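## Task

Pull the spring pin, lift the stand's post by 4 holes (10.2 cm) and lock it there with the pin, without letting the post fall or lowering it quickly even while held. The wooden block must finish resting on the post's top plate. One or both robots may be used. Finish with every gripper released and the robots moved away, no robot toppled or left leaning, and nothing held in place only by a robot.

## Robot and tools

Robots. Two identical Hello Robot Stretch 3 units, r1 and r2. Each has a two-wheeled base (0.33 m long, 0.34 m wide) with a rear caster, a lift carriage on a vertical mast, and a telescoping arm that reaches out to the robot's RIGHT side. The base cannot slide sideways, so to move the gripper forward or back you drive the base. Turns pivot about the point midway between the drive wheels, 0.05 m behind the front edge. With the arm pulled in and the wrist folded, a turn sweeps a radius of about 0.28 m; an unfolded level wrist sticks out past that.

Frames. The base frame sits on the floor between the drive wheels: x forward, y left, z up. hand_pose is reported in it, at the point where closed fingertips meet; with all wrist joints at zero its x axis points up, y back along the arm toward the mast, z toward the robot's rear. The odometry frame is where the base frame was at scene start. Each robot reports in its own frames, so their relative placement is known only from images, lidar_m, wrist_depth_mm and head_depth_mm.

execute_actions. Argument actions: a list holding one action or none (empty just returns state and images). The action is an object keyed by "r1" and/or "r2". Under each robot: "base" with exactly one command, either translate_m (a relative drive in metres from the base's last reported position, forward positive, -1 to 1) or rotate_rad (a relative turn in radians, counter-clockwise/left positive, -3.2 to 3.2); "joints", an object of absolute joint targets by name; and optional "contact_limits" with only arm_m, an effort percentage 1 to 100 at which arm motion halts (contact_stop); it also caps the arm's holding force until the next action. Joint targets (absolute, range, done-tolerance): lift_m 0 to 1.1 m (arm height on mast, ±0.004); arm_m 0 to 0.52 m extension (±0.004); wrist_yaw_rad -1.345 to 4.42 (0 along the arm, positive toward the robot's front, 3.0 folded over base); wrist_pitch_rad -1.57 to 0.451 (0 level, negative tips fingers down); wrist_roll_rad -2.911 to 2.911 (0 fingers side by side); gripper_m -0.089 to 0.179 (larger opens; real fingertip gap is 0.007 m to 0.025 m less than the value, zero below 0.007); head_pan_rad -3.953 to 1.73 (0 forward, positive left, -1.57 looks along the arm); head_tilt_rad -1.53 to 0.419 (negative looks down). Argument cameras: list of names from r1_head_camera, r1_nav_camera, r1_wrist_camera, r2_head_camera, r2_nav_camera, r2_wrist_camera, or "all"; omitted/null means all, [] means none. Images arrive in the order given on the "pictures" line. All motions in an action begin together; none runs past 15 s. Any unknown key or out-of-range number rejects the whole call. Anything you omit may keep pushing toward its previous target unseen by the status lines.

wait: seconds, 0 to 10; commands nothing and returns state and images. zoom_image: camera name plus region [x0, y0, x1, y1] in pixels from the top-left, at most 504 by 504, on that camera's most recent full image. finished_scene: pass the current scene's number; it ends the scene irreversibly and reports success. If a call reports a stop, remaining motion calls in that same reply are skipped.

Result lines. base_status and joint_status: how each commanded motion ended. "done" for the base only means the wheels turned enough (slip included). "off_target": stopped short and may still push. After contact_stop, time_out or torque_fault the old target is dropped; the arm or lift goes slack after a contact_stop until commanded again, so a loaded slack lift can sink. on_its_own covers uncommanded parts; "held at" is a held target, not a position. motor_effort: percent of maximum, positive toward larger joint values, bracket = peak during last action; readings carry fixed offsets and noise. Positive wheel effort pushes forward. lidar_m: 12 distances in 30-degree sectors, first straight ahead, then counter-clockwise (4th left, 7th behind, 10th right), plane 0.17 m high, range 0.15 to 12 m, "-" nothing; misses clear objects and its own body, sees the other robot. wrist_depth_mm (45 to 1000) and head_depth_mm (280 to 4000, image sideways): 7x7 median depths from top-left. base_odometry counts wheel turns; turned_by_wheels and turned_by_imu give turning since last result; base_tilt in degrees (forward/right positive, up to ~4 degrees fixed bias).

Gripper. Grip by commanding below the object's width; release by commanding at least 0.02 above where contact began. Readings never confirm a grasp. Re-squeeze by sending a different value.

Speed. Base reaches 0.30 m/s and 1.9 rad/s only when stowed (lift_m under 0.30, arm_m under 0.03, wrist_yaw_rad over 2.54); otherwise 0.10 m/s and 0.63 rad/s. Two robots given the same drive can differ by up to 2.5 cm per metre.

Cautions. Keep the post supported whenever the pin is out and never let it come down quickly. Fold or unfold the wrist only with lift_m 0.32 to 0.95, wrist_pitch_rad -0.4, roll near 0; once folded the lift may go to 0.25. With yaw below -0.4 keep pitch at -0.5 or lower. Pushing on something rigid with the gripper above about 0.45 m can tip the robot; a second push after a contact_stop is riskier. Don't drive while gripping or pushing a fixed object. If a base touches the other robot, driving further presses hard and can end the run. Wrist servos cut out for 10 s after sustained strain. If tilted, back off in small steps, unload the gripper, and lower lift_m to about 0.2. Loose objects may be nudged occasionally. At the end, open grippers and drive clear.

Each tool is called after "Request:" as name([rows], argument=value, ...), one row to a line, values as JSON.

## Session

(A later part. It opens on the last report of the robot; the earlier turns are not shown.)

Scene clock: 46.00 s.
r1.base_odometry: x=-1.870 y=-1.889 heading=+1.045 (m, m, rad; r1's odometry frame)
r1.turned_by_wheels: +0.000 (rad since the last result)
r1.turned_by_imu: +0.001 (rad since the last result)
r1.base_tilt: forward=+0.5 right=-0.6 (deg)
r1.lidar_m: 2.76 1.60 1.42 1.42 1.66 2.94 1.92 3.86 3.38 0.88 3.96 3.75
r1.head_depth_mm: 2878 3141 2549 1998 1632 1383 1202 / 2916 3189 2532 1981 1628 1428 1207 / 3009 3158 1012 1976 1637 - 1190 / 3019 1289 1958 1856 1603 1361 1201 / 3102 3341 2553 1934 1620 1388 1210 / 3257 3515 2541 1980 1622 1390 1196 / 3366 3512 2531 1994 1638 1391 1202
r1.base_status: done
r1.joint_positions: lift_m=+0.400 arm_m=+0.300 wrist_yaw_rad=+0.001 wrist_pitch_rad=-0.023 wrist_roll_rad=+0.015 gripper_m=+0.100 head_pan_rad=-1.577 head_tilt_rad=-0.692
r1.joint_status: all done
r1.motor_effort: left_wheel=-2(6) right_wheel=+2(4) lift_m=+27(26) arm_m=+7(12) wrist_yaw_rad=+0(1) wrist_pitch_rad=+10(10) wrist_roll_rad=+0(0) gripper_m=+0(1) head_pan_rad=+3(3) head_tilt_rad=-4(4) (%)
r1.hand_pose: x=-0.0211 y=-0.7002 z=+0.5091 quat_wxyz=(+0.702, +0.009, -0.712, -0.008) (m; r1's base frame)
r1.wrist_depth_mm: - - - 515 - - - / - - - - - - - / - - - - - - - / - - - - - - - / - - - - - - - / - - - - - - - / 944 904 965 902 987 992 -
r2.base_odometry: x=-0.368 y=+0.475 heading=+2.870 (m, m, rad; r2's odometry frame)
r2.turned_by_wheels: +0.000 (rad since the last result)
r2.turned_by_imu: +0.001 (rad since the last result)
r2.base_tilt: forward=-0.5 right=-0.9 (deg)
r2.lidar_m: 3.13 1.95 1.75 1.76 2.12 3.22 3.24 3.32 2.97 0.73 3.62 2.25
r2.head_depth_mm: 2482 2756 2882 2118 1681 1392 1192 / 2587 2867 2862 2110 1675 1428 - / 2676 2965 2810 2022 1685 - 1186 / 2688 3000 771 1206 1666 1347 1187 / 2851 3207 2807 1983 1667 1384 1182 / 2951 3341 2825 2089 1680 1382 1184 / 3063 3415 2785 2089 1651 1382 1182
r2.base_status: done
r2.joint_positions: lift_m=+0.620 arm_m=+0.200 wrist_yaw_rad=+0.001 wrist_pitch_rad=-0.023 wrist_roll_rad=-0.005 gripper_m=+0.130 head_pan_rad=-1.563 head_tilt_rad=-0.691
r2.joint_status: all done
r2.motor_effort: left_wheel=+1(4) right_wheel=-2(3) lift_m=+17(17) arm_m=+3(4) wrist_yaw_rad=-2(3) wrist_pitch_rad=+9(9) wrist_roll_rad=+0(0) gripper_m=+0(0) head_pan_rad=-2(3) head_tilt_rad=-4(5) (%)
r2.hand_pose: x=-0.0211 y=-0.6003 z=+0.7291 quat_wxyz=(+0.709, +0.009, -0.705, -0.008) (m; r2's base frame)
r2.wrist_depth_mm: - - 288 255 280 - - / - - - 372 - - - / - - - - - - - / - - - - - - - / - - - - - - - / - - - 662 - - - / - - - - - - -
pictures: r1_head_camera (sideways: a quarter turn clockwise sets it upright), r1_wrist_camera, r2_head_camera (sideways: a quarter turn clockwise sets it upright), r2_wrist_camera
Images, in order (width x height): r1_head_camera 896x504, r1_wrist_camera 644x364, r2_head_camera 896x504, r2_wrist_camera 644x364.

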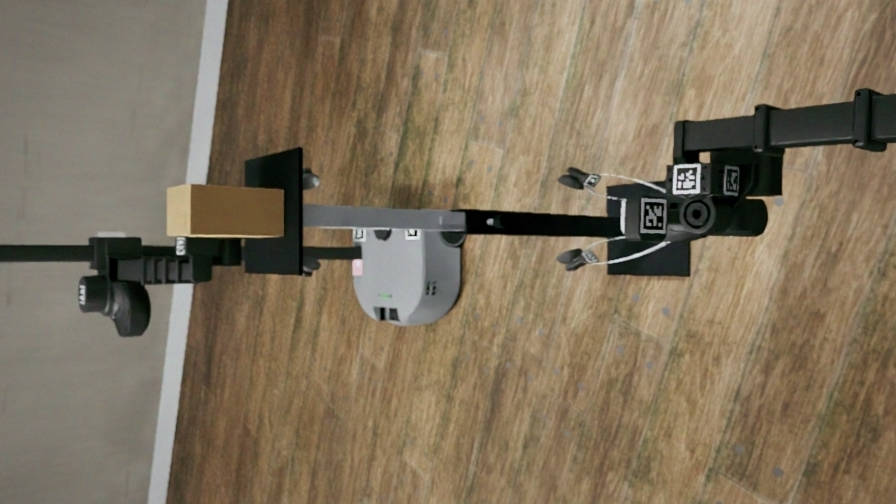

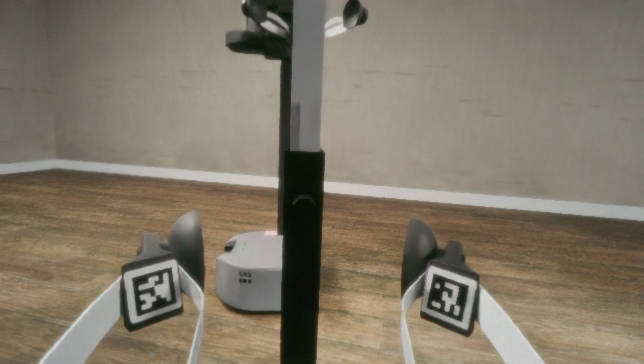

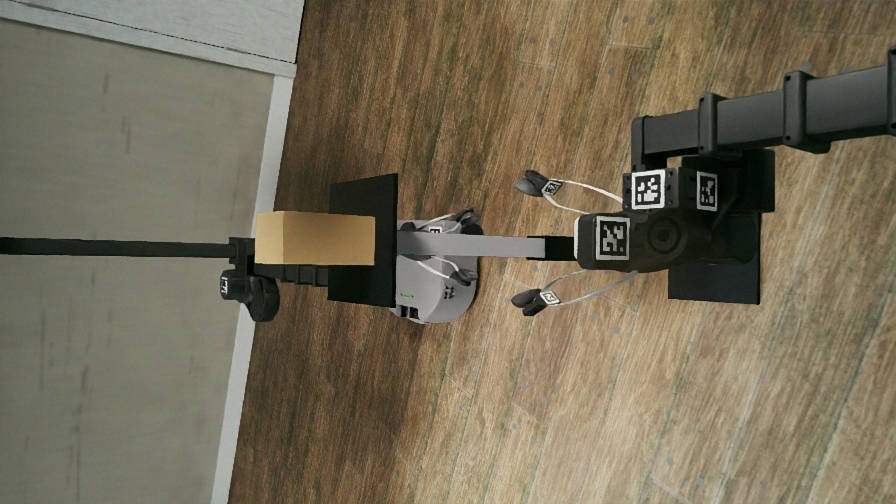

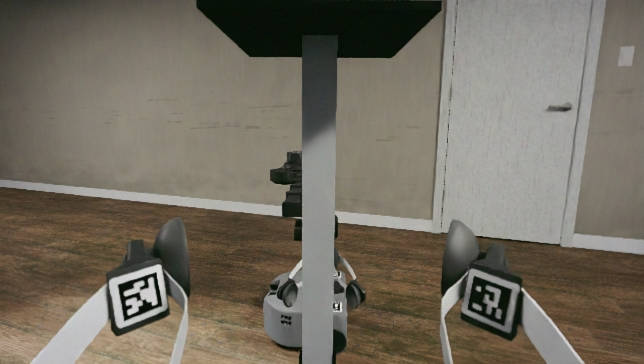

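Request:
execute_actions([
  {"r1":{"joints":{"arm_m":0.41,"gripper_m":0.08}},"r2":{"joints":{"arm_m":0.35}}},
], cameras=["r1_head_camera","r1_wrist_camera","r2_head_camera","r2_wrist_camera"])

Request:
zoom_image(camera="r1_head_camera", region=[400,140,640,300])

Request:
zoom_image(camera="r1_wrist_camera", region=[200,120,420,300])

Scene clock: 51.53 s.
r1.base_odometry: x=-1.870 y=-1.889 heading=+1.045 (m, m, rad; r1's odometry frame)
r1.turned_by_wheels: +0.000 (rad since the last result)
r1.turned_by_imu: +0.001 (rad since the last result)
r1.base_tilt: forward=+0.5 right=-0.6 (deg)
r1.lidar_m: 2.76 1.61 1.42 1.42 1.66 2.95 1.93 3.89 3.37 0.88 3.93 3.76
r1.head_depth_mm: 2828 3081 2591 2005 1632 1384 1207 / 2949 3165 2533 1995 1630 1385 1212 / 2992 3160 1011 1983 1699 1344 1197 / 3013 1244 1044 1855 1578 1385 1205 / 3135 3319 2543 1936 1628 1382 1207 / 3303 3533 2548 1985 1636 1384 1209 / 3360 3499 2534 1987 1644 1396 1201
r1.base_status: not commanded
r1.joint_positions: lift_m=+0.400 arm_m=+0.410 wrist_yaw_rad=+0.001 wrist_pitch_rad=-0.023 wrist_roll_rad=+0.015 gripper_m=+0.080 head_pan_rad=-1.577 head_tilt_rad=-0.692
r1.joint_status: all done
r1.motor_effort: left_wheel=-2(2) right_wheel=+2(2) lift_m=+26(27) arm_m=+6(8) wrist_yaw_rad=-1(0) wrist_pitch_rad=+10(10) wrist_roll_rad=+0(0) gripper_m=+0(72) head_pan_rad=+3(3) head_tilt_rad=-3(3) (%)
r1.hand_pose: x=-0.0211 y=-0.8102 z=+0.5091 quat_wxyz=(+0.702, +0.009, -0.712, -0.008) (m; r1's base frame)
r1.wrist_depth_mm: - - - 229 - - - / - - - 235 - - - / - - - 241 - - - / - - - 242 - - - / - - - 245 - - - / - - 933 252 - - - / 903 885 952 259 968 - 994
r2.base_odometry: x=-0.368 y=+0.475 heading=+2.870 (m, m, rad; r2's odometry frame)
r2.turned_by_wheels: +0.000 (rad since the last result)
r2.turned_by_imu: +0.001 (rad since the last result)
r2.base_tilt: forward=-0.5 right=-0.8 (deg)
r2.lidar_m: 3.12 1.95 1.75 1.76 2.12 3.23 3.25 3.34 2.97 0.73 3.59 2.25
r2.head_depth_mm: 2482 2774 2862 2118 1678 1406 1195 / 2546 2879 2859 2136 1731 1426 - / 2641 2943 2842 2104 - 1388 1193 / 2733 3009 771 1023 1602 1340 1189 / 2807 3176 2831 2005 1674 1385 1182 / 2931 3306 2781 2097 1658 1376 1178 / 3048 3487 2794 2081 1660 1373 1173
r2.base_status: not commanded
r2.joint_positions: lift_m=+0.620 arm_m=+0.350 wrist_yaw_rad=+0.001 wrist_pitch_rad=-0.023 wrist_roll_rad=-0.005 gripper_m=+0.130 head_pan_rad=-1.563 head_tilt_rad=-0.691
r2.joint_status: all done
r2.motor_effort: left_wheel=+1(1) right_wheel=-1(2) lift_m=+17(16) arm_m=+3(1) wrist_yaw_rad=-2(3) wrist_pitch_rad=+9(9) wrist_roll_rad=+0(0) gripper_m=+0(0) head_pan_rad=-3(2) head_tilt_rad=-4(3) (%)
r2.hand_pose: x=-0.0211 y=-0.7503 z=+0.7291 quat_wxyz=(+0.709, +0.009, -0.705, -0.008) (m; r2's base frame)
r2.wrist_depth_mm: - - - 139 - - - / - - - 143 - - - / - - - 147 - - - / - - - 151 - - - / - - - 155 - - - / - - - 160 - - - / - - - 165 - - -
pictures: r1_head_camera (sideways: a quarter turn clockwise sets it upright), r1_wrist_camera, r2_head_camera (sideways: a quarter turn clockwise sets it upright), r2_wrist_camera
Images, in order (width x height): r1_head_camera 896x504, r1_wrist_camera 644x364, r2_head_camera 896x504, r2_wrist_camera 644x364.

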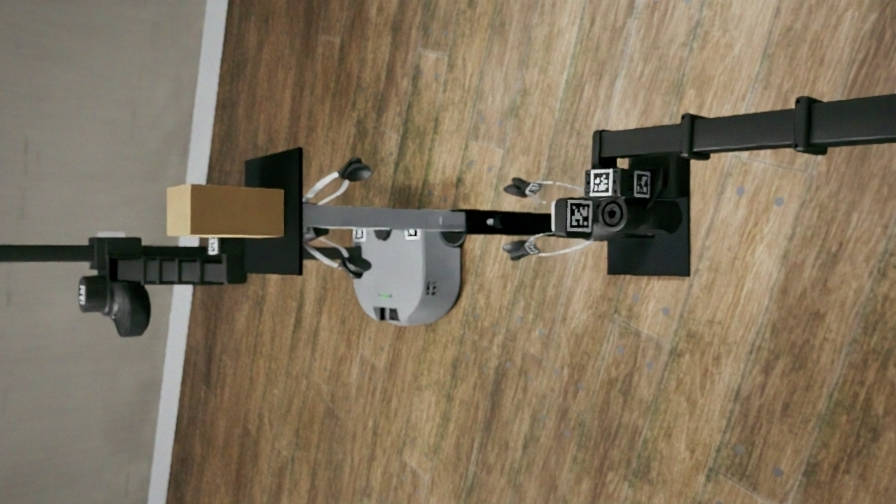

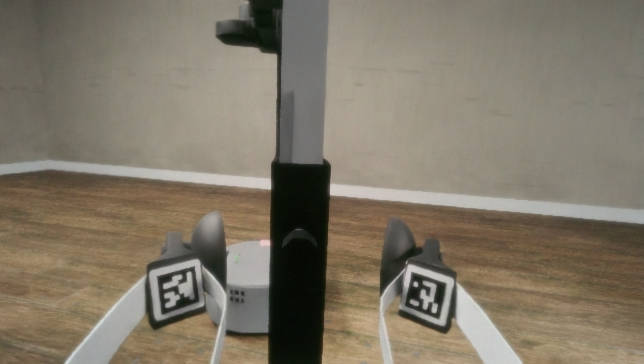

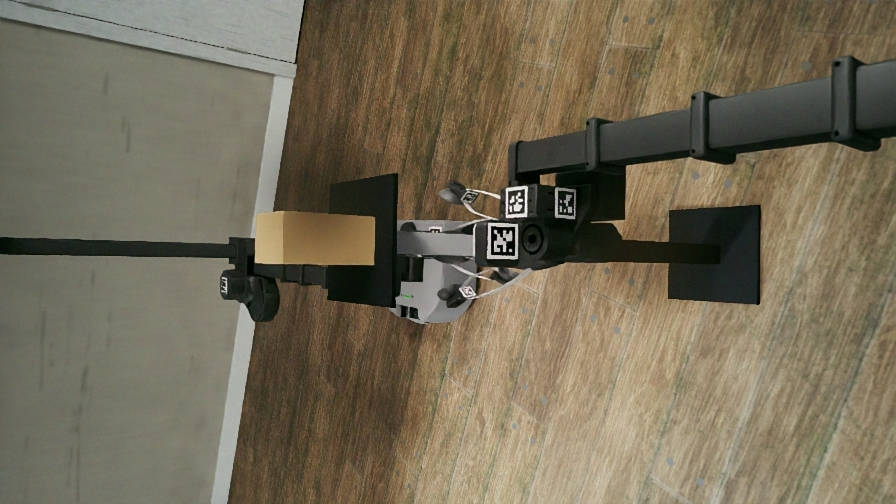

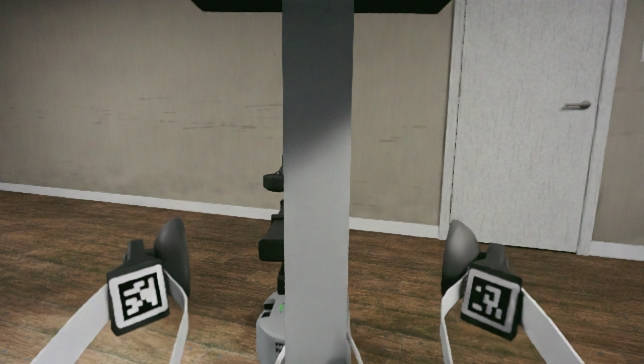

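Region (400, 140, 640, 300) of r1_head_camera's 896x504 image, scaled by 2.100, with more detail than that image has.

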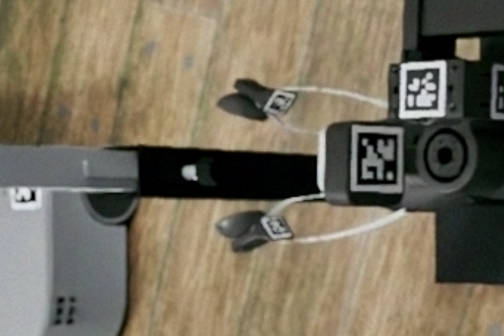

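Region (200, 120, 420, 300) of r1_wrist_camera's 644x364 image, scaled by 2.291; it fills the top 412 rows of this view, and the rest is white.

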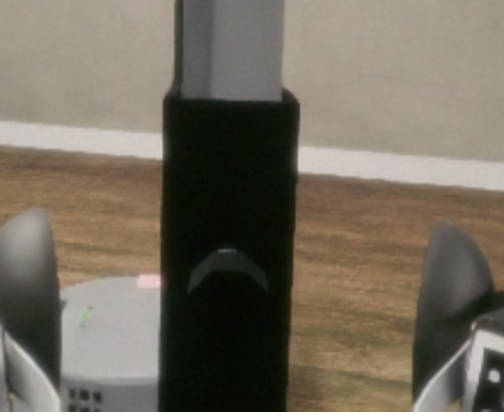

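Request:
execute_actions([
  {"r1":{"joints":{"arm_m":0.445,"lift_m":0.39,"gripper_m":0.05}},"r2":{"joints":{"gripper_m":-0.03}}},
], cameras=["r1_head_camera","r1_wrist_camera","r2_wrist_camera"])

Request:
zoom_image(camera="r1_head_camera", region=[400,140,640,300])

Request:
zoom_image(camera="r1_wrist_camera", region=[200,120,420,330])

Scene clock: 57.00 s.
r1.base_odometry: x=-1.870 y=-1.889 heading=+1.045 (m, m, rad; r1's odometry frame)
r1.turned_by_wheels: +0.000 (rad since the last result)
r1.turned_by_imu: +0.001 (rad since the last result)
r1.base_tilt: forward=+0.4 right=-0.7 (deg)
r1.lidar_m: 2.77 1.60 1.42 1.42 1.66 2.94 1.92 3.88 3.38 0.89 3.94 3.76
r1.head_depth_mm: 2850 3116 2548 1977 1641 1387 1198 / 2941 3171 2548 1997 1623 1399 1217 / 3030 3180 1016 1976 1716 1353 1210 / 2974 1247 1109 1848 1640 1390 1198 / 3150 3335 2542 1940 1631 1396 1207 / 3355 3430 2532 1985 1627 1381 1206 / 3484 3444 2557 1992 1641 1387 1205
r1.base_status: not commanded
r1.joint_positions: lift_m=+0.390 arm_m=+0.445 wrist_yaw_rad=+0.001 wrist_pitch_rad=-0.023 wrist_roll_rad=+0.015 gripper_m=+0.050 head_pan_rad=-1.577 head_tilt_rad=-0.692
r1.joint_status: all done
r1.motor_effort: left_wheel=-2(2) right_wheel=+2(2) lift_m=+27(27) arm_m=+7(14) wrist_yaw_rad=+0(0) wrist_pitch_rad=+10(10) wrist_roll_rad=+0(1) gripper_m=-1(79) head_pan_rad=+3(3) head_tilt_rad=-3(3) (%)
r1.hand_pose: x=-0.0211 y=-0.8452 z=+0.4991 quat_wxyz=(+0.702, +0.009, -0.712, -0.008) (m; r1's base frame)
r1.wrist_depth_mm: - - - 198 - - - / - - - 202 - - - / - - - 207 - - - / - - - 202 - - - / - - - 205 - - - / - - - 214 - - - / 911 923 892 220 941 986 999
r2.base_odometry: x=-0.368 y=+0.475 heading=+2.870 (m, m, rad; r2's odometry frame)
r2.turned_by_wheels: +0.000 (rad since the last result)
r2.turned_by_imu: +0.001 (rad since the last result)
r2.base_tilt: forward=-0.4 right=-0.9 (deg)
r2.lidar_m: 3.14 1.96 1.75 1.76 2.12 3.22 3.26 3.34 2.96 0.73 3.61 2.25
r2.head_depth_mm: 2492 2773 2849 2135 1687 1401 1195 / 2570 2858 2838 2130 1740 1432 - / 2681 2969 2846 2108 - 1385 1183 / 2716 2971 769 916 1600 1345 1187 / 2849 3177 2777 1989 1662 1382 1178 / 2931 3271 2799 2087 1656 1378 1178 / 3038 3424 2774 2087 1653 1379 1176
r2.base_status: not commanded
r2.joint_positions: lift_m=+0.620 arm_m=+0.350 wrist_yaw_rad=+0.001 wrist_pitch_rad=-0.022 wrist_roll_rad=-0.005 gripper_m=-0.029 head_pan_rad=-1.563 head_tilt_rad=-0.691
r2.joint_status: all done
r2.motor_effort: left_wheel=+1(1) right_wheel=-2(1) lift_m=+17(17) arm_m=-2(3) wrist_yaw_rad=-2(2) wrist_pitch_rad=+8(9) wrist_roll_rad=+0(0) gripper_m=-23(98) head_pan_rad=-3(3) head_tilt_rad=-4(3) (%)
r2.hand_pose: x=-0.0211 y=-0.7508 z=+0.7292 quat_wxyz=(+0.709, +0.009, -0.705, -0.008) (m; r2's base frame)
r2.wrist_depth_mm: - - - 138 - - - / - - - 142 - - - / - - - 146 - - - / - - - 150 - - - / - - - 153 - - - / - - - 159 - - - / - - - 163 - - -
pictures: r1_head_camera (sideways: a quarter turn clockwise sets it upright), r1_wrist_camera, r2_wrist_camera
Images, in order (width x height): r1_head_camera 896x504, r1_wrist_camera 644x364, r2_wrist_camera 644x364.

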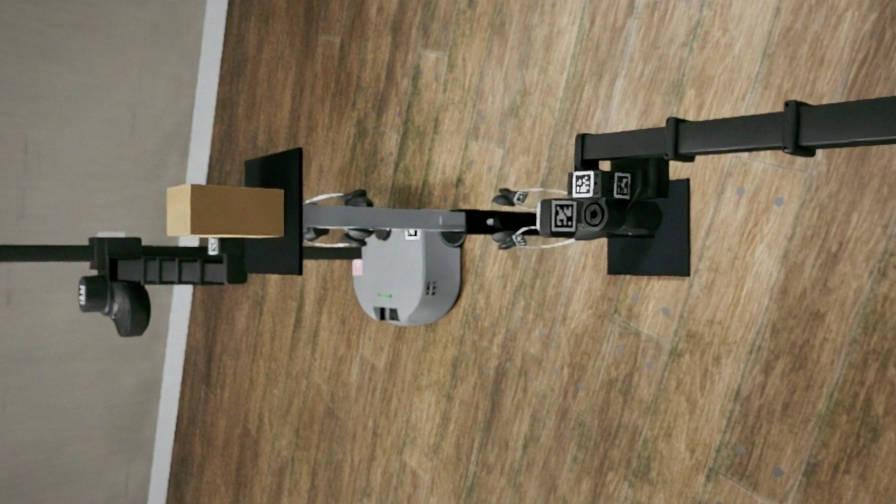

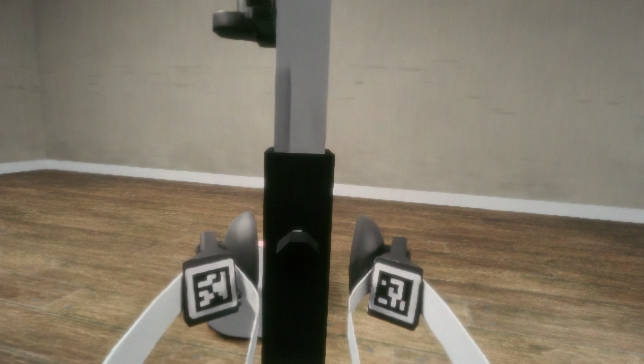

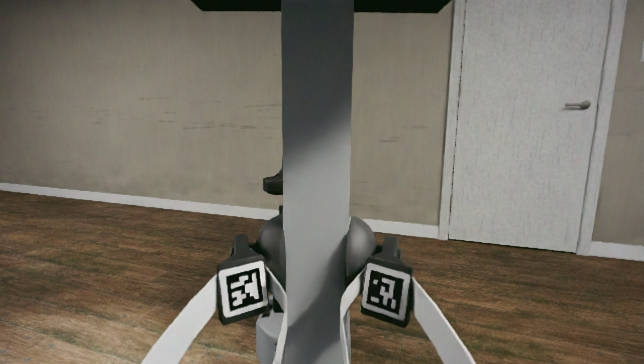

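Region (400, 140, 640, 300) of r1_head_camera's 896x504 image, scaled by 2.100, with more detail than that image has.

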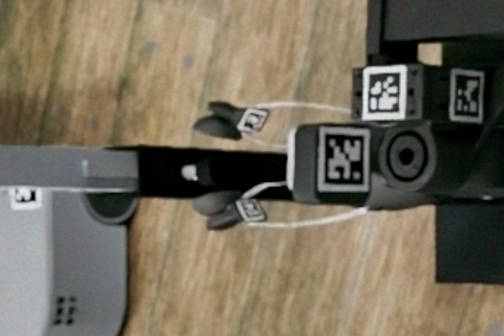

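Region (200, 120, 420, 330) of r1_wrist_camera's 644x364 image, scaled by 2.291; it fills the top 481 rows of this view, and the rest is white.

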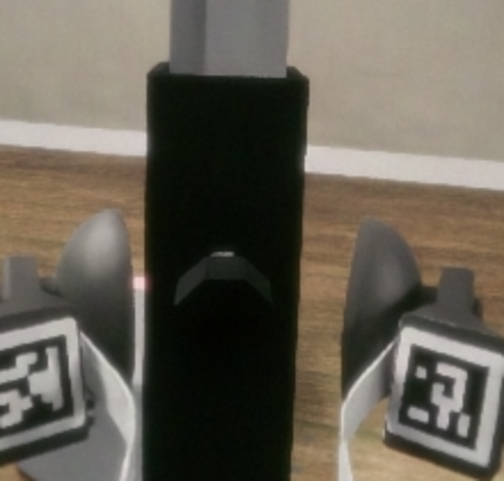

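Request:
execute_actions([
  {"r1":{"base":{"translate_m":0.004},"joints":{"arm_m":0.457}},"r2":{"joints":{"lift_m":0.625}}},
], cameras=[])

Request:
execute_actions([
  {"r1":{"joints":{"gripper_m":-0.03}}},
], cameras=["r1_wrist_camera"])

Request:
execute_actions([
  {"r1":{"joints":{"arm_m":0.44}}},
], cameras=["r1_head_camera","r1_wrist_camera","r2_wrist_camera"])

Request:
zoom_image(camera="r1_head_camera", region=[400,140,640,300])

Scene clock: 62.73 s.
r1.base_odometry: x=-1.868 y=-1.886 heading=+1.044 (m, m, rad; r1's odometry frame)
r1.turned_by_wheels: +0.000 (rad since the last result)
r1.turned_by_imu: +0.001 (rad since the last result)
r1.base_tilt: forward=+0.6 right=-0.5 (deg)
r1.lidar_m: 2.76 1.61 1.42 1.42 1.66 2.94 1.93 3.88 3.38 0.89 3.93 3.76
r1.head_depth_mm: 2856 3091 2536 1983 1635 1387 1202 / 2912 3136 2538 2001 1616 1382 1200 / 3004 3191 1019 1921 1723 1369 1206 / 3030 1292 1958 1849 1623 1376 1210 / 3127 3358 2531 1949 1648 1386 1202 / 3302 3551 2513 1978 1629 1383 1204 / 3441 3521 2508 2007 1633 1395 1197
r1.base_status: done
r1.joint_positions: lift_m=+0.390 arm_m=+0.457 wrist_yaw_rad=+0.001 wrist_pitch_rad=-0.023 wrist_roll_rad=+0.015 gripper_m=+0.050 head_pan_rad=-1.577 head_tilt_rad=-0.692
r1.joint_status: all done
r1.motor_effort: left_wheel=-2(4) right_wheel=+2(8) lift_m=+26(27) arm_m=+7(7) wrist_yaw_rad=-1(1) wrist_pitch_rad=+10(10) wrist_roll_rad=+0(0) gripper_m=+1(1) head_pan_rad=+3(3) head_tilt_rad=-3(5) (%)
r1.hand_pose: x=-0.0211 y=-0.8572 z=+0.4991 quat_wxyz=(+0.702, +0.009, -0.712, -0.008) (m; r1's base frame)
r1.wrist_depth_mm: - - - 185 - - - / - - - 189 - - - / - - - 193 - - - / - - - 190 - - - / - - - 193 - - - / - - - 199 - - - / 911 903 913 205 924 - -
r2.base_odometry: x=-0.368 y=+0.475 heading=+2.870 (m, m, rad; r2's odometry frame)
r2.turned_by_wheels: +0.000 (rad since the last result)
r2.turned_by_imu: +0.000 (rad since the last result)
r2.base_tilt: forward=-0.5 right=-0.8 (deg)
r2.lidar_m: 3.14 1.96 1.75 1.76 2.11 3.23 3.25 3.33 2.97 0.73 3.62 2.24
r2.head_depth_mm: 2490 2765 2875 2121 1682 1408 1203 / 2583 2885 2850 2141 1731 1436 - / 2684 2960 2831 2093 - 1392 1190 / 2703 3042 771 915 1601 1346 1181 / 2833 3169 2795 2023 1664 1390 1189 / 2939 3375 2809 2100 1665 1379 1177 / 3030 3443 2770 2094 1659 1374 1179
r2.base_status: not commanded
r2.joint_positions: lift_m=+0.625 arm_m=+0.350 wrist_yaw_rad=+0.001 wrist_pitch_rad=-0.036 wrist_roll_rad=-0.005 gripper_m=-0.023 head_pan_rad=-1.563 head_tilt_rad=-0.691
r2.joint_status: all done
r2.on_its_own: gripper_m is held at -0.024, not at your -0.030, by its stall guard, which is not easing now
r2.motor_effort: left_wheel=+1(0) right_wheel=-1(1) lift_m=+28(28) arm_m=-2(2) wrist_yaw_rad=-2(2) wrist_pitch_rad=+14(15) wrist_roll_rad=+0(0) gripper_m=-20(20) head_pan_rad=-3(3) head_tilt_rad=-3(4) (%)
r2.hand_pose: x=-0.0211 y=-0.7503 z=+0.7300 quat_wxyz=(+0.709, +0.013, -0.705, -0.013) (m; r2's base frame)
r2.wrist_depth_mm: - - - 137 - - - / - - - 141 - - - / - - - 145 - - - / - - - 150 - - - / - - - 154 - - - / - - - 159 - - - / - - - 165 - - -
pictures: none
No camera images: the call's "cameras" was empty. Leave "cameras" out to get every camera's image.

Scene clock: 64.03 s.
r1.base_odometry: x=-1.868 y=-1.886 heading=+1.044 (m, m, rad; r1's odometry frame)
r1.turned_by_wheels: +0.000 (rad since the last result)
r1.turned_by_imu: +0.000 (rad since the last result)
r1.base_tilt: forward=+0.5 right=-0.5 (deg)
r1.lidar_m: 2.76 1.61 1.42 1.42 1.66 2.94 1.92 3.88 3.38 0.89 3.97 3.76
r1.head_depth_mm: 2816 3048 2559 2003 1642 1379 1197 / 2910 3221 2526 1992 1635 1389 1204 / 3038 3175 1011 1931 1719 1374 1204 / 3010 1282 1946 1859 1643 1383 1197 / 3105 3400 2562 1926 1631 1395 1198 / 3263 3535 2554 2004 1645 1391 1197 / 3434 3511 2533 1963 1626 1380 1199
r1.base_status: not commanded
r1.joint_positions: lift_m=+0.390 arm_m=+0.457 wrist_yaw_rad=+0.001 wrist_pitch_rad=-0.020 wrist_roll_rad=+0.015 gripper_m=-0.029 head_pan_rad=-1.577 head_tilt_rad=-0.692
r1.joint_status: all done
r1.motor_effort: left_wheel=-2(2) right_wheel=+2(2) lift_m=+26(26) arm_m=+2(7) wrist_yaw_rad=+1(1) wrist_pitch_rad=+9(10) wrist_roll_rad=+0(0) gripper_m=-17(93) head_pan_rad=+2(3) head_tilt_rad=-4(4) (%)
r1.hand_pose: x=-0.0212 y=-0.8575 z=+0.4997 quat_wxyz=(+0.702, +0.008, -0.712, -0.007) (m; r1's base frame)
r1.wrist_depth_mm: - - - 184 - - - / - - - 189 - - - / - - - 192 - - - / - - - 189 - - - / - - - 193 - - - / - - - 159 - - - / 889 937 883 206 987 990 986
r2.base_odometry: x=-0.368 y=+0.475 heading=+2.870 (m, m, rad; r2's odometry frame)
r2.turned_by_wheels: +0.000 (rad since the last result)
r2.turned_by_imu: +0.000 (rad since the last result)
r2.base_tilt: forward=-0.5 right=-0.8 (deg)
r2.lidar_m: 3.13 1.95 1.75 1.76 2.11 3.24 3.25 3.32 2.96 0.73 3.58 2.24
r2.head_depth_mm: 2489 2752 2878 2115 1683 1398 1197 / 2573 2844 2841 2127 1743 1429 - / 2644 2991 2846 2098 - 1394 1185 / 2707 2998 769 915 1599 1338 1188 / 2839 3155 2813 2014 1667 1377 1186 / 2930 3316 2824 2087 1662 1384 1180 / 3056 3417 2781 2077 1654 1374 1176
r2.base_status: not commanded
r2.joint_positions: lift_m=+0.625 arm_m=+0.350 wrist_yaw_rad=+0.001 wrist_pitch_rad=-0.036 wrist_roll_rad=-0.005 gripper_m=-0.023 head_pan_rad=-1.563 head_tilt_rad=-0.691
r2.joint_status: not commanded
r2.on_its_own: gripper_m is held at -0.024, not at your -0.030, by its stall guard, which is not easing now
r2.motor_effort: left_wheel=+1(1) right_wheel=-1(1) lift_m=+28(28) arm_m=-2(2) wrist_yaw_rad=-3(2) wrist_pitch_rad=+14(14) wrist_roll_rad=+0(0) gripper_m=-20(20) head_pan_rad=-3(3) head_tilt_rad=-5(4) (%)
r2.hand_pose: x=-0.0211 y=-0.7503 z=+0.7300 quat_wxyz=(+0.709, +0.013, -0.705, -0.013) (m; r2's base frame)
r2.wrist_depth_mm: - - - 137 - - - / - - - 141 - - - / - - - 145 - - - / - - - 150 - - - / - - - 154 - - - / - - - 158 - - - / - - - 164 - - -
pictures: r1_wrist_camera
Images, in order (width x height): r1_wrist_camera 644x364.

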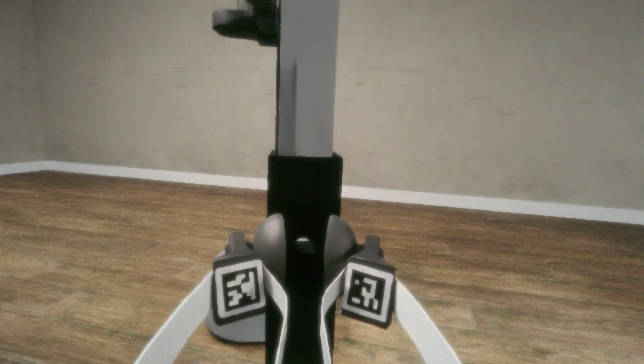

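Scene clock: 65.00 s.
r1.base_odometry: x=-1.868 y=-1.886 heading=+1.044 (m, m, rad; r1's odometry frame)
r1.turned_by_wheels: +0.000 (rad since the last result)
r1.turned_by_imu: +0.000 (rad since the last result)
r1.base_tilt: forward=+0.3 right=-0.6 (deg)
r1.lidar_m: 2.76 1.60 1.42 1.42 1.66 2.95 1.92 3.89 3.38 0.88 3.94 3.76
r1.head_depth_mm: 2838 3068 2519 1991 1642 1377 1198 / 2955 3177 2542 1995 1627 1381 1209 / 3048 3175 1017 1932 1713 1355 1199 / 2942 1274 1961 1874 1626 1385 1207 / 3158 3314 2518 1908 1635 1385 1207 / 3341 3548 2535 1997 1637 1379 1202 / 3388 3529 2515 1977 1648 1381 1206
r1.base_status: not commanded
r1.joint_positions: lift_m=+0.390 arm_m=+0.441 wrist_yaw_rad=+0.001 wrist_pitch_rad=-0.017 wrist_roll_rad=+0.015 gripper_m=-0.029 head_pan_rad=-1.577 head_tilt_rad=-0.692
r1.joint_status: all done
r1.motor_effort: left_wheel=-2(2) right_wheel=+1(2) lift_m=+27(27) arm_m=-9(12) wrist_yaw_rad=+1(1) wrist_pitch_rad=+7(9) wrist_roll_rad=+0(0) gripper_m=-16(18) head_pan_rad=+3(3) head_tilt_rad=-4(3) (%)
r1.hand_pose: x=-0.0213 y=-0.8413 z=+0.5005 quat_wxyz=(+0.702, +0.007, -0.712, -0.006) (m; r1's base frame)
r1.wrist_depth_mm: - - - 200 - - - / - - - 207 - - - / - - - 209 - - - / - - - 206 - - - / - - - 209 - - - / - - - - - - - / 900 934 907 225 992 - -
r2.base_odometry: x=-0.368 y=+0.475 heading=+2.870 (m, m, rad; r2's odometry frame)
r2.turned_by_wheels: +0.000 (rad since the last result)
r2.turned_by_imu: +0.000 (rad since the last result)
r2.base_tilt: forward=-0.5 right=-0.8 (deg)
r2.lidar_m: 3.13 1.95 1.75 1.76 2.12 3.24 3.25 3.32 2.97 0.73 3.60 2.24
r2.head_depth_mm: 2498 2755 2900 2139 1686 1397 1192 / 2601 2860 2876 2096 1719 1430 - / 2678 2989 2836 2093 - 1390 1185 / 2699 2999 770 915 1598 1345 1191 / 2832 3185 2804 2017 1663 1383 1186 / 2929 3347 2771 2069 1655 1379 1182 / 3056 3437 2794 2067 1657 1376 1179
r2.base_status: not commanded
r2.joint_positions: lift_m=+0.625 arm_m=+0.350 wrist_yaw_rad=+0.001 wrist_pitch_rad=-0.036 wrist_roll_rad=-0.005 gripper_m=-0.023 head_pan_rad=-1.563 head_tilt_rad=-0.691
r2.joint_status: not commanded
r2.on_its_own: gripper_m is held at -0.024, not at your -0.030, by its stall guard, which is not easing now
r2.motor_effort: left_wheel=+2(1) right_wheel=-1(1) lift_m=+28(28) arm_m=-2(2) wrist_yaw_rad=-2(2) wrist_pitch_rad=+14(14) wrist_roll_rad=+0(0) gripper_m=-19(20) head_pan_rad=-1(3) head_tilt_rad=-3(4) (%)
r2.hand_pose: x=-0.0211 y=-0.7503 z=+0.7300 quat_wxyz=(+0.709, +0.013, -0.705, -0.013) (m; r2's base frame)
r2.wrist_depth_mm: - - - 137 - - - / - - - 141 - - - / - - - 145 - - - / - - - 150 - - - / - - - 154 - - - / - - - 159 - - - / - - - 165 - - -
pictures: r1_head_camera (sideways: a quarter turn clockwise sets it upright), r1_wrist_camera, r2_wrist_camera
Images, in order (width x height): r1_head_camera 896x504, r1_wrist_camera 644x364, r2_wrist_camera 644x364.

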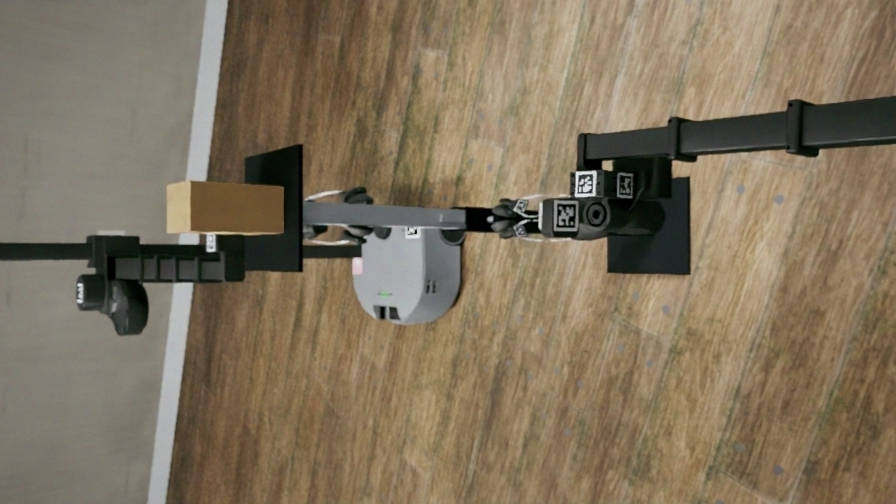

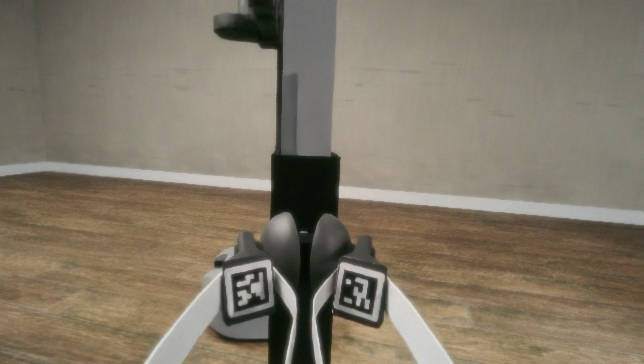

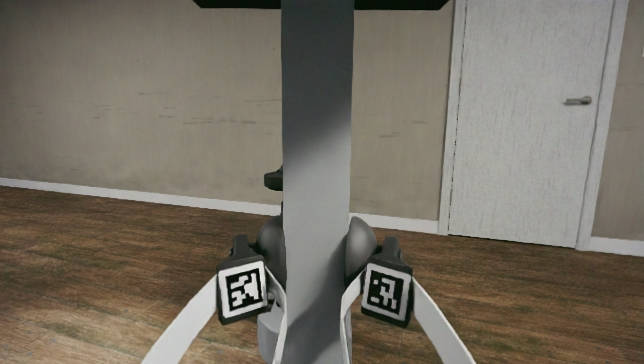

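Region (400, 140, 640, 300) of r1_head_camera's 896x504 image, scaled by 2.100, with more detail than that image has.

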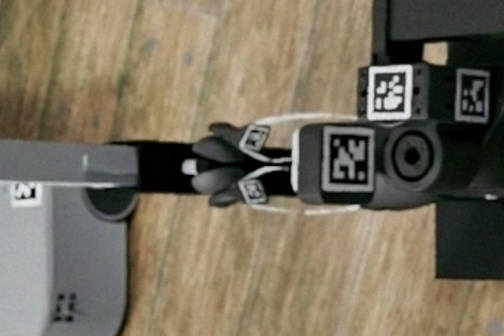

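Request:
execute_actions([
  {"r1":{"joints":{"gripper_m":0.045}},"r2":{"joints":{"lift_m":0.629}}},
], cameras=[])

Request:
execute_actions([
  {"r1":{"joints":{"arm_m":0.469}}},
], cameras=[])

Request:
execute_actions([
  {"r1":{"joints":{"gripper_m":-0.04}}},
], cameras=["r1_wrist_camera"])

Request:
execute_actions([
  {"r1":{"joints":{"arm_m":0.452}}},
], cameras=["r1_head_camera","r1_wrist_camera","r2_wrist_camera"])

Request:
zoom_image(camera="r1_head_camera", region=[400,140,640,300])

Scene clock: 71.23 s.
r1.base_odometry: x=-1.868 y=-1.886 heading=+1.044 (m, m, rad; r1's odometry frame)
r1.turned_by_wheels: +0.000 (rad since the last result)
r1.turned_by_imu: +0.001 (rad since the last result)
r1.base_tilt: forward=+0.4 right=-0.7 (deg)
r1.lidar_m: 2.76 1.61 1.42 1.42 1.66 2.94 1.92 3.89 3.37 0.89 3.95 3.75
r1.head_depth_mm: 2833 3141 2552 1987 1619 1385 1212 / 2960 3155 2517 2003 1626 1391 1206 / 2995 3186 1012 1946 1739 1358 1202 / 2961 1271 1948 1862 1604 1390 1204 / 3087 3330 2548 1937 1625 1387 1210 / 3271 3528 2534 2006 1638 1378 1205 / 3419 3473 2548 1985 1623 1387 1204
r1.base_status: not commanded
r1.joint_positions: lift_m=+0.390 arm_m=+0.440 wrist_yaw_rad=+0.001 wrist_pitch_rad=-0.018 wrist_roll_rad=+0.015 gripper_m=+0.045 head_pan_rad=-1.577 head_tilt_rad=-0.692
r1.joint_status: all done
r1.motor_effort: left_wheel=-2(2) right_wheel=+2(2) lift_m=+27(26) arm_m=-7(8) wrist_yaw_rad=+0(1) wrist_pitch_rad=+8(8) wrist_roll_rad=+0(0) gripper_m=+0(79) head_pan_rad=+3(3) head_tilt_rad=-4(3) (%)
r1.hand_pose: x=-0.0213 y=-0.8412 z=+0.5003 quat_wxyz=(+0.702, +0.007, -0.712, -0.007) (m; r1's base frame)
r1.wrist_depth_mm: - - - 200 - - - / - - - 207 - - - / - - - 211 - - - / - - - 207 - - - / - - - 208 - - - / - - - 218 - - - / 916 899 893 223 931 987 -
r2.base_odometry: x=-0.368 y=+0.475 heading=+2.870 (m, m, rad; r2's odometry frame)
r2.turned_by_wheels: +0.000 (rad since the last result)
r2.turned_by_imu: +0.000 (rad since the last result)
r2.base_tilt: forward=-0.5 right=-0.8 (deg)
r2.lidar_m: 3.14 1.96 1.75 1.76 2.12 3.23 3.27 3.33 2.96 0.73 3.60 2.24
r2.head_depth_mm: 2496 2812 2861 2123 1691 1396 1189 / 2569 2842 2858 2108 1738 1452 - / 2654 2979 2846 2107 - 1388 1187 / 2702 2976 770 916 1594 1350 1188 / 2827 3175 2784 2000 1664 1390 1185 / 2954 3315 2772 2077 1660 1380 1177 / 3048 3469 2773 2068 1665 1377 1176
r2.base_status: not commanded
r2.joint_positions: lift_m=+0.628 arm_m=+0.350 wrist_yaw_rad=+0.001 wrist_pitch_rad=-0.050 wrist_roll_rad=-0.005 gripper_m=-0.023 head_pan_rad=-1.563 head_tilt_rad=-0.691
r2.joint_status: all done
r2.on_its_own: gripper_m is held at -0.024, not at your -0.030, by its stall guard, which is not easing now
r2.motor_effort: left_wheel=+1(1) right_wheel=-1(2) lift_m=+29(29) arm_m=-3(3) wrist_yaw_rad=-2(2) wrist_pitch_rad=+19(20) wrist_roll_rad=+0(0) gripper_m=-20(20) head_pan_rad=-2(3) head_tilt_rad=-5(3) (%)
r2.hand_pose: x=-0.0211 y=-0.7499 z=+0.7305 quat_wxyz=(+0.709, +0.018, -0.705, -0.017) (m; r2's base frame)
r2.wrist_depth_mm: - - - 136 - - - / - - - 140 - - - / - - - 144 - - - / - - - 150 - - - / - - - 154 - - - / - - - 159 - - - / - - - 166 - - -
pictures: none
No camera images: the call's "cameras" was empty. Leave "cameras" out to get every camera's image.

Scene clock: 72.43 s.
r1.base_odometry: x=-1.868 y=-1.886 heading=+1.044 (m, m, rad; r1's odometry frame)
r1.turned_by_wheels: +0.000 (rad since the last result)
r1.turned_by_imu: +0.000 (rad since the last result)
r1.base_tilt: forward=+0.6 right=-0.6 (deg)
r1.lidar_m: 2.76 1.60 1.42 1.42 1.66 2.93 1.93 3.85 3.37 0.89 3.97 3.76
r1.head_depth_mm: 2871 3072 2534 1982 1633 1393 1204 / 2946 3171 2527 1986 1621 1383 1207 / 3023 3177 1007 1931 1715 1393 1199 / 2987 1283 1972 1859 1623 1392 1204 / 3102 3370 2568 1936 1638 1386 1201 / 3320 3522 2578 1975 1636 1389 1213 / 3423 3538 2531 1990 1626 1386 1203
r1.base_status: not commanded
r1.joint_positions: lift_m=+0.390 arm_m=+0.469 wrist_yaw_rad=+0.001 wrist_pitch_rad=-0.019 wrist_roll_rad=+0.015 gripper_m=+0.045 head_pan_rad=-1.577 head_tilt_rad=-0.692
r1.joint_status: all done
r1.motor_effort: left_wheel=-2(2) right_wheel=+2(2) lift_m=+27(26) arm_m=+7(5) wrist_yaw_rad=+1(1) wrist_pitch_rad=+8(8) wrist_roll_rad=+0(0) gripper_m=+0(1) head_pan_rad=+3(3) head_tilt_rad=-3(4) (%)
r1.hand_pose: x=-0.0213 y=-0.8693 z=+0.5002 quat_wxyz=(+0.702, +0.007, -0.712, -0.007) (m; r1's base frame)
r1.wrist_depth_mm: - - - 173 - - - / - - - 176 - - - / - - - 180 - - - / - - - 176 - - - / - - - 181 - - - / - - - 147 - - - / 895 946 854 192 909 994 976
r2.base_odometry: x=-0.368 y=+0.475 heading=+2.870 (m, m, rad; r2's odometry frame)
r2.turned_by_wheels: +0.000 (rad since the last result)
r2.turned_by_imu: +0.000 (rad since the last result)
r2.base_tilt: forward=-0.5 right=-0.7 (deg)
r2.lidar_m: 3.14 1.96 1.75 1.76 2.12 3.23 3.25 3.33 2.96 0.73 3.61 2.25
r2.head_depth_mm: 2491 2734 2868 2123 1690 1399 1195 / 2571 2842 2867 2113 1729 1453 - / 2686 2984 2842 2119 - 1383 1191 / 2704 2992 772 916 1601 1343 1185 / 2864 3170 2794 2015 1664 1396 1183 / 2930 3325 2810 2074 1671 1382 1177 / 3072 3489 2782 2076 1657 1377 1178
r2.base_status: not commanded
r2.joint_positions: lift_m=+0.628 arm_m=+0.350 wrist_yaw_rad=+0.001 wrist_pitch_rad=-0.050 wrist_roll_rad=-0.005 gripper_m=-0.023 head_pan_rad=-1.563 head_tilt_rad=-0.691
r2.joint_status: not commanded
r2.on_its_own: gripper_m is held at -0.024, not at your -0.030, by its stall guard, which is not easing now
r2.motor_effort: left_wheel=+1(1) right_wheel=-1(2) lift_m=+29(29) arm_m=-3(3) wrist_yaw_rad=-2(2) wrist_pitch_rad=+19(19) wrist_roll_rad=+0(0) gripper_m=-20(20) head_pan_rad=-2(2) head_tilt_rad=-3(5) (%)
r2.hand_pose: x=-0.0211 y=-0.7499 z=+0.7305 quat_wxyz=(+0.709, +0.018, -0.705, -0.017) (m; r2's base frame)
r2.wrist_depth_mm: - - - 136 - - - / - - - 140 - - - / - - - 144 - - - / - - - 150 - - - / - - - 154 - - - / - - - 159 - - - / - - - 166 - - -
pictures: none
No camera images: the call's "cameras" was empty. Leave "cameras" out to get every camera's image.

Scene clock: 73.77 s.
r1.base_odometry: x=-1.868 y=-1.886 heading=+1.044 (m, m, rad; r1's odometry frame)
r1.turned_by_wheels: +0.000 (rad since the last result)
r1.turned_by_imu: +0.000 (rad since the last result)
r1.base_tilt: forward=+0.3 right=-0.7 (deg)
r1.lidar_m: 2.76 1.60 1.42 1.42 1.65 2.94 1.92 3.87 3.39 0.89 3.94 3.75
r1.head_depth_mm: 2845 3104 2528 1997 1626 1390 1204 / 2893 3146 2534 2003 1636 1396 1210 / 3022 3188 1014 1939 1713 1385 1209 / 3006 1272 1937 1852 1619 1387 1207 / 3084 3305 2557 1922 1627 1382 1200 / 3225 3492 2534 2003 1628 1390 1204 / 3331 3595 2531 1977 1620 1385 1211
r1.base_status: not commanded
r1.joint_positions: lift_m=+0.390 arm_m=+0.469 wrist_yaw_rad=+0.004 wrist_pitch_rad=-0.020 wrist_roll_rad=+0.015 gripper_m=-0.039 head_pan_rad=-1.577 head_tilt_rad=-0.692
r1.joint_status: all done
r1.motor_effort: left_wheel=-3(3) right_wheel=+6(5) lift_m=+27(27) arm_m=+7(6) wrist_yaw_rad=-2(3) wrist_pitch_rad=+9(9) wrist_roll_rad=+0(0) gripper_m=-23(98) head_pan_rad=+3(3) head_tilt_rad=-4(4) (%)
r1.hand_pose: x=-0.0204 y=-0.8692 z=+0.4998 quat_wxyz=(+0.702, +0.009, -0.712, -0.006) (m; r1's base frame)
r1.wrist_depth_mm: - - - 173 - - - / - - - 178 - - - / - - - 183 - - - / - - - 178 - - - / - - - 182 - - - / - - - 148 - - - / 889 910 863 192 983 995 -
r2.base_odometry: x=-0.368 y=+0.475 heading=+2.870 (m, m, rad; r2's odometry frame)
r2.turned_by_wheels: +0.000 (rad since the last result)
r2.turned_by_imu: +0.000 (rad since the last result)
r2.base_tilt: forward=-0.5 right=-0.9 (deg)
r2.lidar_m: 3.14 1.95 1.75 1.76 2.12 3.23 3.25 3.32 2.96 0.73 3.60 2.25
r2.head_depth_mm: 2480 2776 2864 2127 1690 1395 1195 / 2577 2861 2873 2117 1738 1455 - / 2654 2955 2833 2103 - 1391 1191 / 2716 3002 772 912 1594 1338 1188 / 2855 3165 2804 2006 1659 1378 1179 / 2917 3356 2758 2095 1653 1376 1178 / 3045 3471 2774 2071 1642 1379 1186
r2.base_status: not commanded
r2.joint_positions: lift_m=+0.628 arm_m=+0.350 wrist_yaw_rad=+0.001 wrist_pitch_rad=-0.050 wrist_roll_rad=-0.005 gripper_m=-0.023 head_pan_rad=-1.563 head_tilt_rad=-0.691
r2.joint_status: not commanded
r2.on_its_own: gripper_m is held at -0.024, not at your -0.030, by its stall guard, which is not easing now
r2.motor_effort: left_wheel=+0(1) right_wheel=-1(1) lift_m=+29(29) arm_m=-3(3) wrist_yaw_rad=-2(2) wrist_pitch_rad=+19(19) wrist_roll_rad=+0(0) gripper_m=-20(19) head_pan_rad=-2(4) head_tilt_rad=-3(4) (%)
r2.hand_pose: x=-0.0211 y=-0.7499 z=+0.7305 quat_wxyz=(+0.709, +0.018, -0.705, -0.017) (m; r2's base frame)
r2.wrist_depth_mm: - - - 136 - - - / - - - 140 - - - / - - - 144 - - - / - - - 150 - - - / - - - 154 - - - / - - - 159 - - - / - - - 165 - - -
pictures: r1_wrist_camera
Images, in order (width x height): r1_wrist_camera 644x364.

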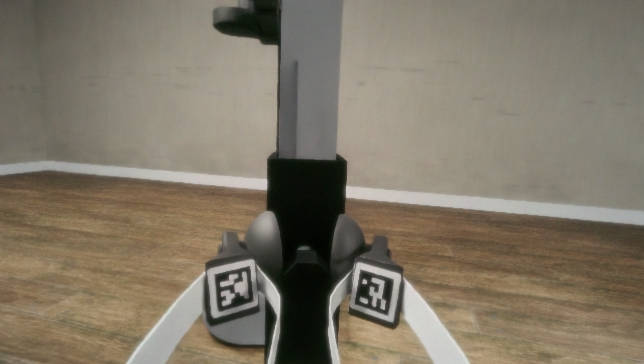

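Scene clock: 74.93 s.
r1.base_odometry: x=-1.868 y=-1.886 heading=+1.044 (m, m, rad; r1's odometry frame)
r1.turned_by_wheels: +0.000 (rad since the last result)
r1.turned_by_imu: +0.000 (rad since the last result)
r1.base_tilt: forward=+0.4 right=-0.7 (deg)
r1.lidar_m: 2.77 1.60 1.42 1.42 1.66 2.95 1.93 3.90 3.38 0.88 3.97 3.75
r1.head_depth_mm: 2850 3147 2535 1994 1647 1377 1205 / 2944 3170 2509 2006 1625 1391 1204 / 2980 3186 1009 1913 1722 1368 1204 / 2949 1343 1943 1871 1611 1386 1202 / 3084 3330 2533 1925 1620 1387 1207 / 3279 3497 2559 1981 1624 1387 1203 / 3417 3503 2502 1992 1633 1384 1204
r1.base_status: not commanded
r1.joint_positions: lift_m=+0.390 arm_m=+0.453 wrist_yaw_rad=+0.001 wrist_pitch_rad=-0.009 wrist_roll_rad=+0.015 gripper_m=-0.033 head_pan_rad=-1.577 head_tilt_rad=-0.692
r1.joint_status: all done
r1.on_its_own: gripper_m is held at -0.034, not at your -0.040, by its stall guard, which is not easing now
r1.motor_effort: left_wheel=-2(4) right_wheel=+1(6) lift_m=+27(26) arm_m=-13(20) wrist_yaw_rad=+0(2) wrist_pitch_rad=+3(9) wrist_roll_rad=+0(1) gripper_m=-19(24) head_pan_rad=+3(2) head_tilt_rad=-3(4) (%)
r1.hand_pose: x=-0.0212 y=-0.8538 z=+0.5026 quat_wxyz=(+0.702, +0.004, -0.712, -0.003) (m; r1's base frame)
r1.wrist_depth_mm: - - - 188 - - - / - - - 192 - - - / - - - 197 - - - / - - - 194 - - - / - - - 197 - - - / - - - 159 - - - / 912 963 873 212 991 - -
r2.base_odometry: x=-0.368 y=+0.475 heading=+2.870 (m, m, rad; r2's odometry frame)
r2.turned_by_wheels: +0.000 (rad since the last result)
r2.turned_by_imu: +0.000 (rad since the last result)
r2.base_tilt: forward=-0.5 right=-0.8 (deg)
r2.lidar_m: 3.14 1.96 1.75 1.76 2.12 3.24 3.25 3.32 2.97 0.73 3.61 2.25
r2.head_depth_mm: 2473 2751 2857 2117 1685 1400 1196 / 2596 2890 2870 2131 1733 1451 - / 2675 2957 2818 2108 - 1392 1189 / 2712 2969 780 914 1592 1341 1186 / 2868 3166 2776 2005 1659 1378 1185 / 2968 3335 2796 2088 1650 1377 1185 / 3065 3479 2796 2069 1640 1369 1176
r2.base_status: not commanded
r2.joint_positions: lift_m=+0.628 arm_m=+0.350 wrist_yaw_rad=+0.001 wrist_pitch_rad=-0.084 wrist_roll_rad=-0.005 gripper_m=-0.023 head_pan_rad=-1.563 head_tilt_rad=-0.691
r2.joint_status: not commanded
r2.on_its_own: gripper_m is held at -0.024, not at your -0.030, by its stall guard, which is not easing now
r2.motor_effort: left_wheel=+1(1) right_wheel=-1(2) lift_m=+29(29) arm_m=-3(3) wrist_yaw_rad=-3(2) wrist_pitch_rad=+32(36) wrist_roll_rad=+0(0) gripper_m=-20(20) head_pan_rad=-2(3) head_tilt_rad=-4(4) (%)
r2.hand_pose: x=-0.0212 y=-0.7485 z=+0.7217 quat_wxyz=(+0.709, +0.030, -0.704, -0.029) (m; r2's base frame)
r2.wrist_depth_mm: - - - 134 - - - / - - - 139 - - - / - - - 144 - - - / - - - 150 - - - / - - - 155 - - - / - - - 161 - - - / - - - 170 - - -
pictures: r1_head_camera (sideways: a quarter turn clockwise sets it upright), r1_wrist_camera, r2_wrist_camera
Images, in order (width x height): r1_head_camera 896x504, r1_wrist_camera 644x364, r2_wrist_camera 644x364.

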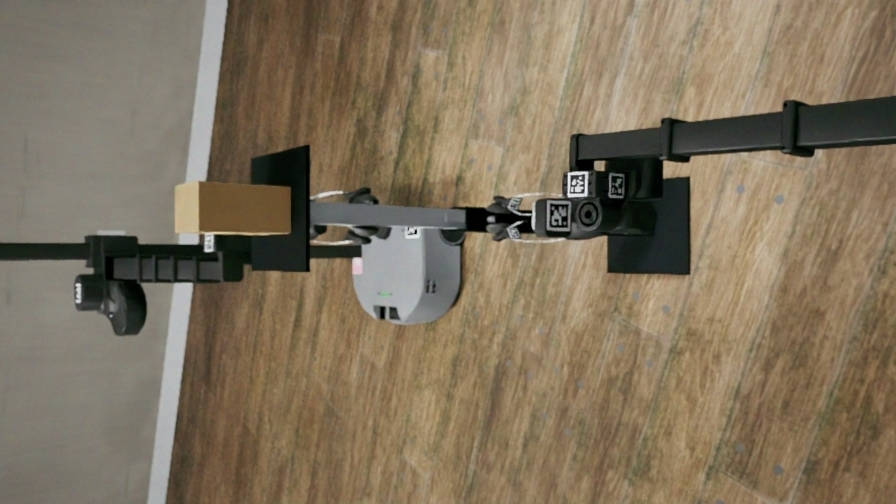

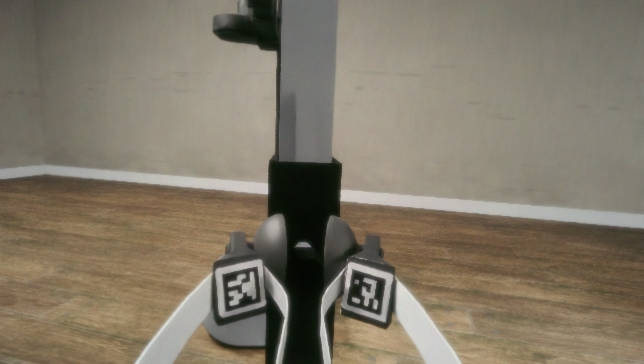

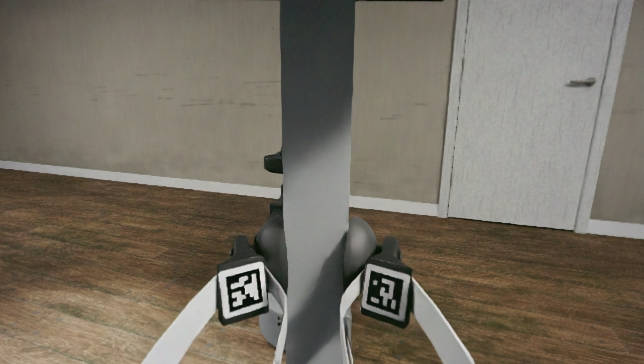

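Region (400, 140, 640, 300) of r1_head_camera's 896x504 image, scaled by 2.100, with more detail than that image has.

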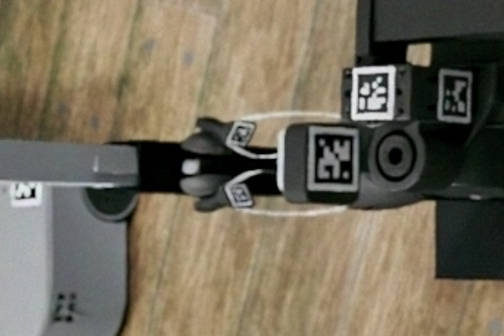

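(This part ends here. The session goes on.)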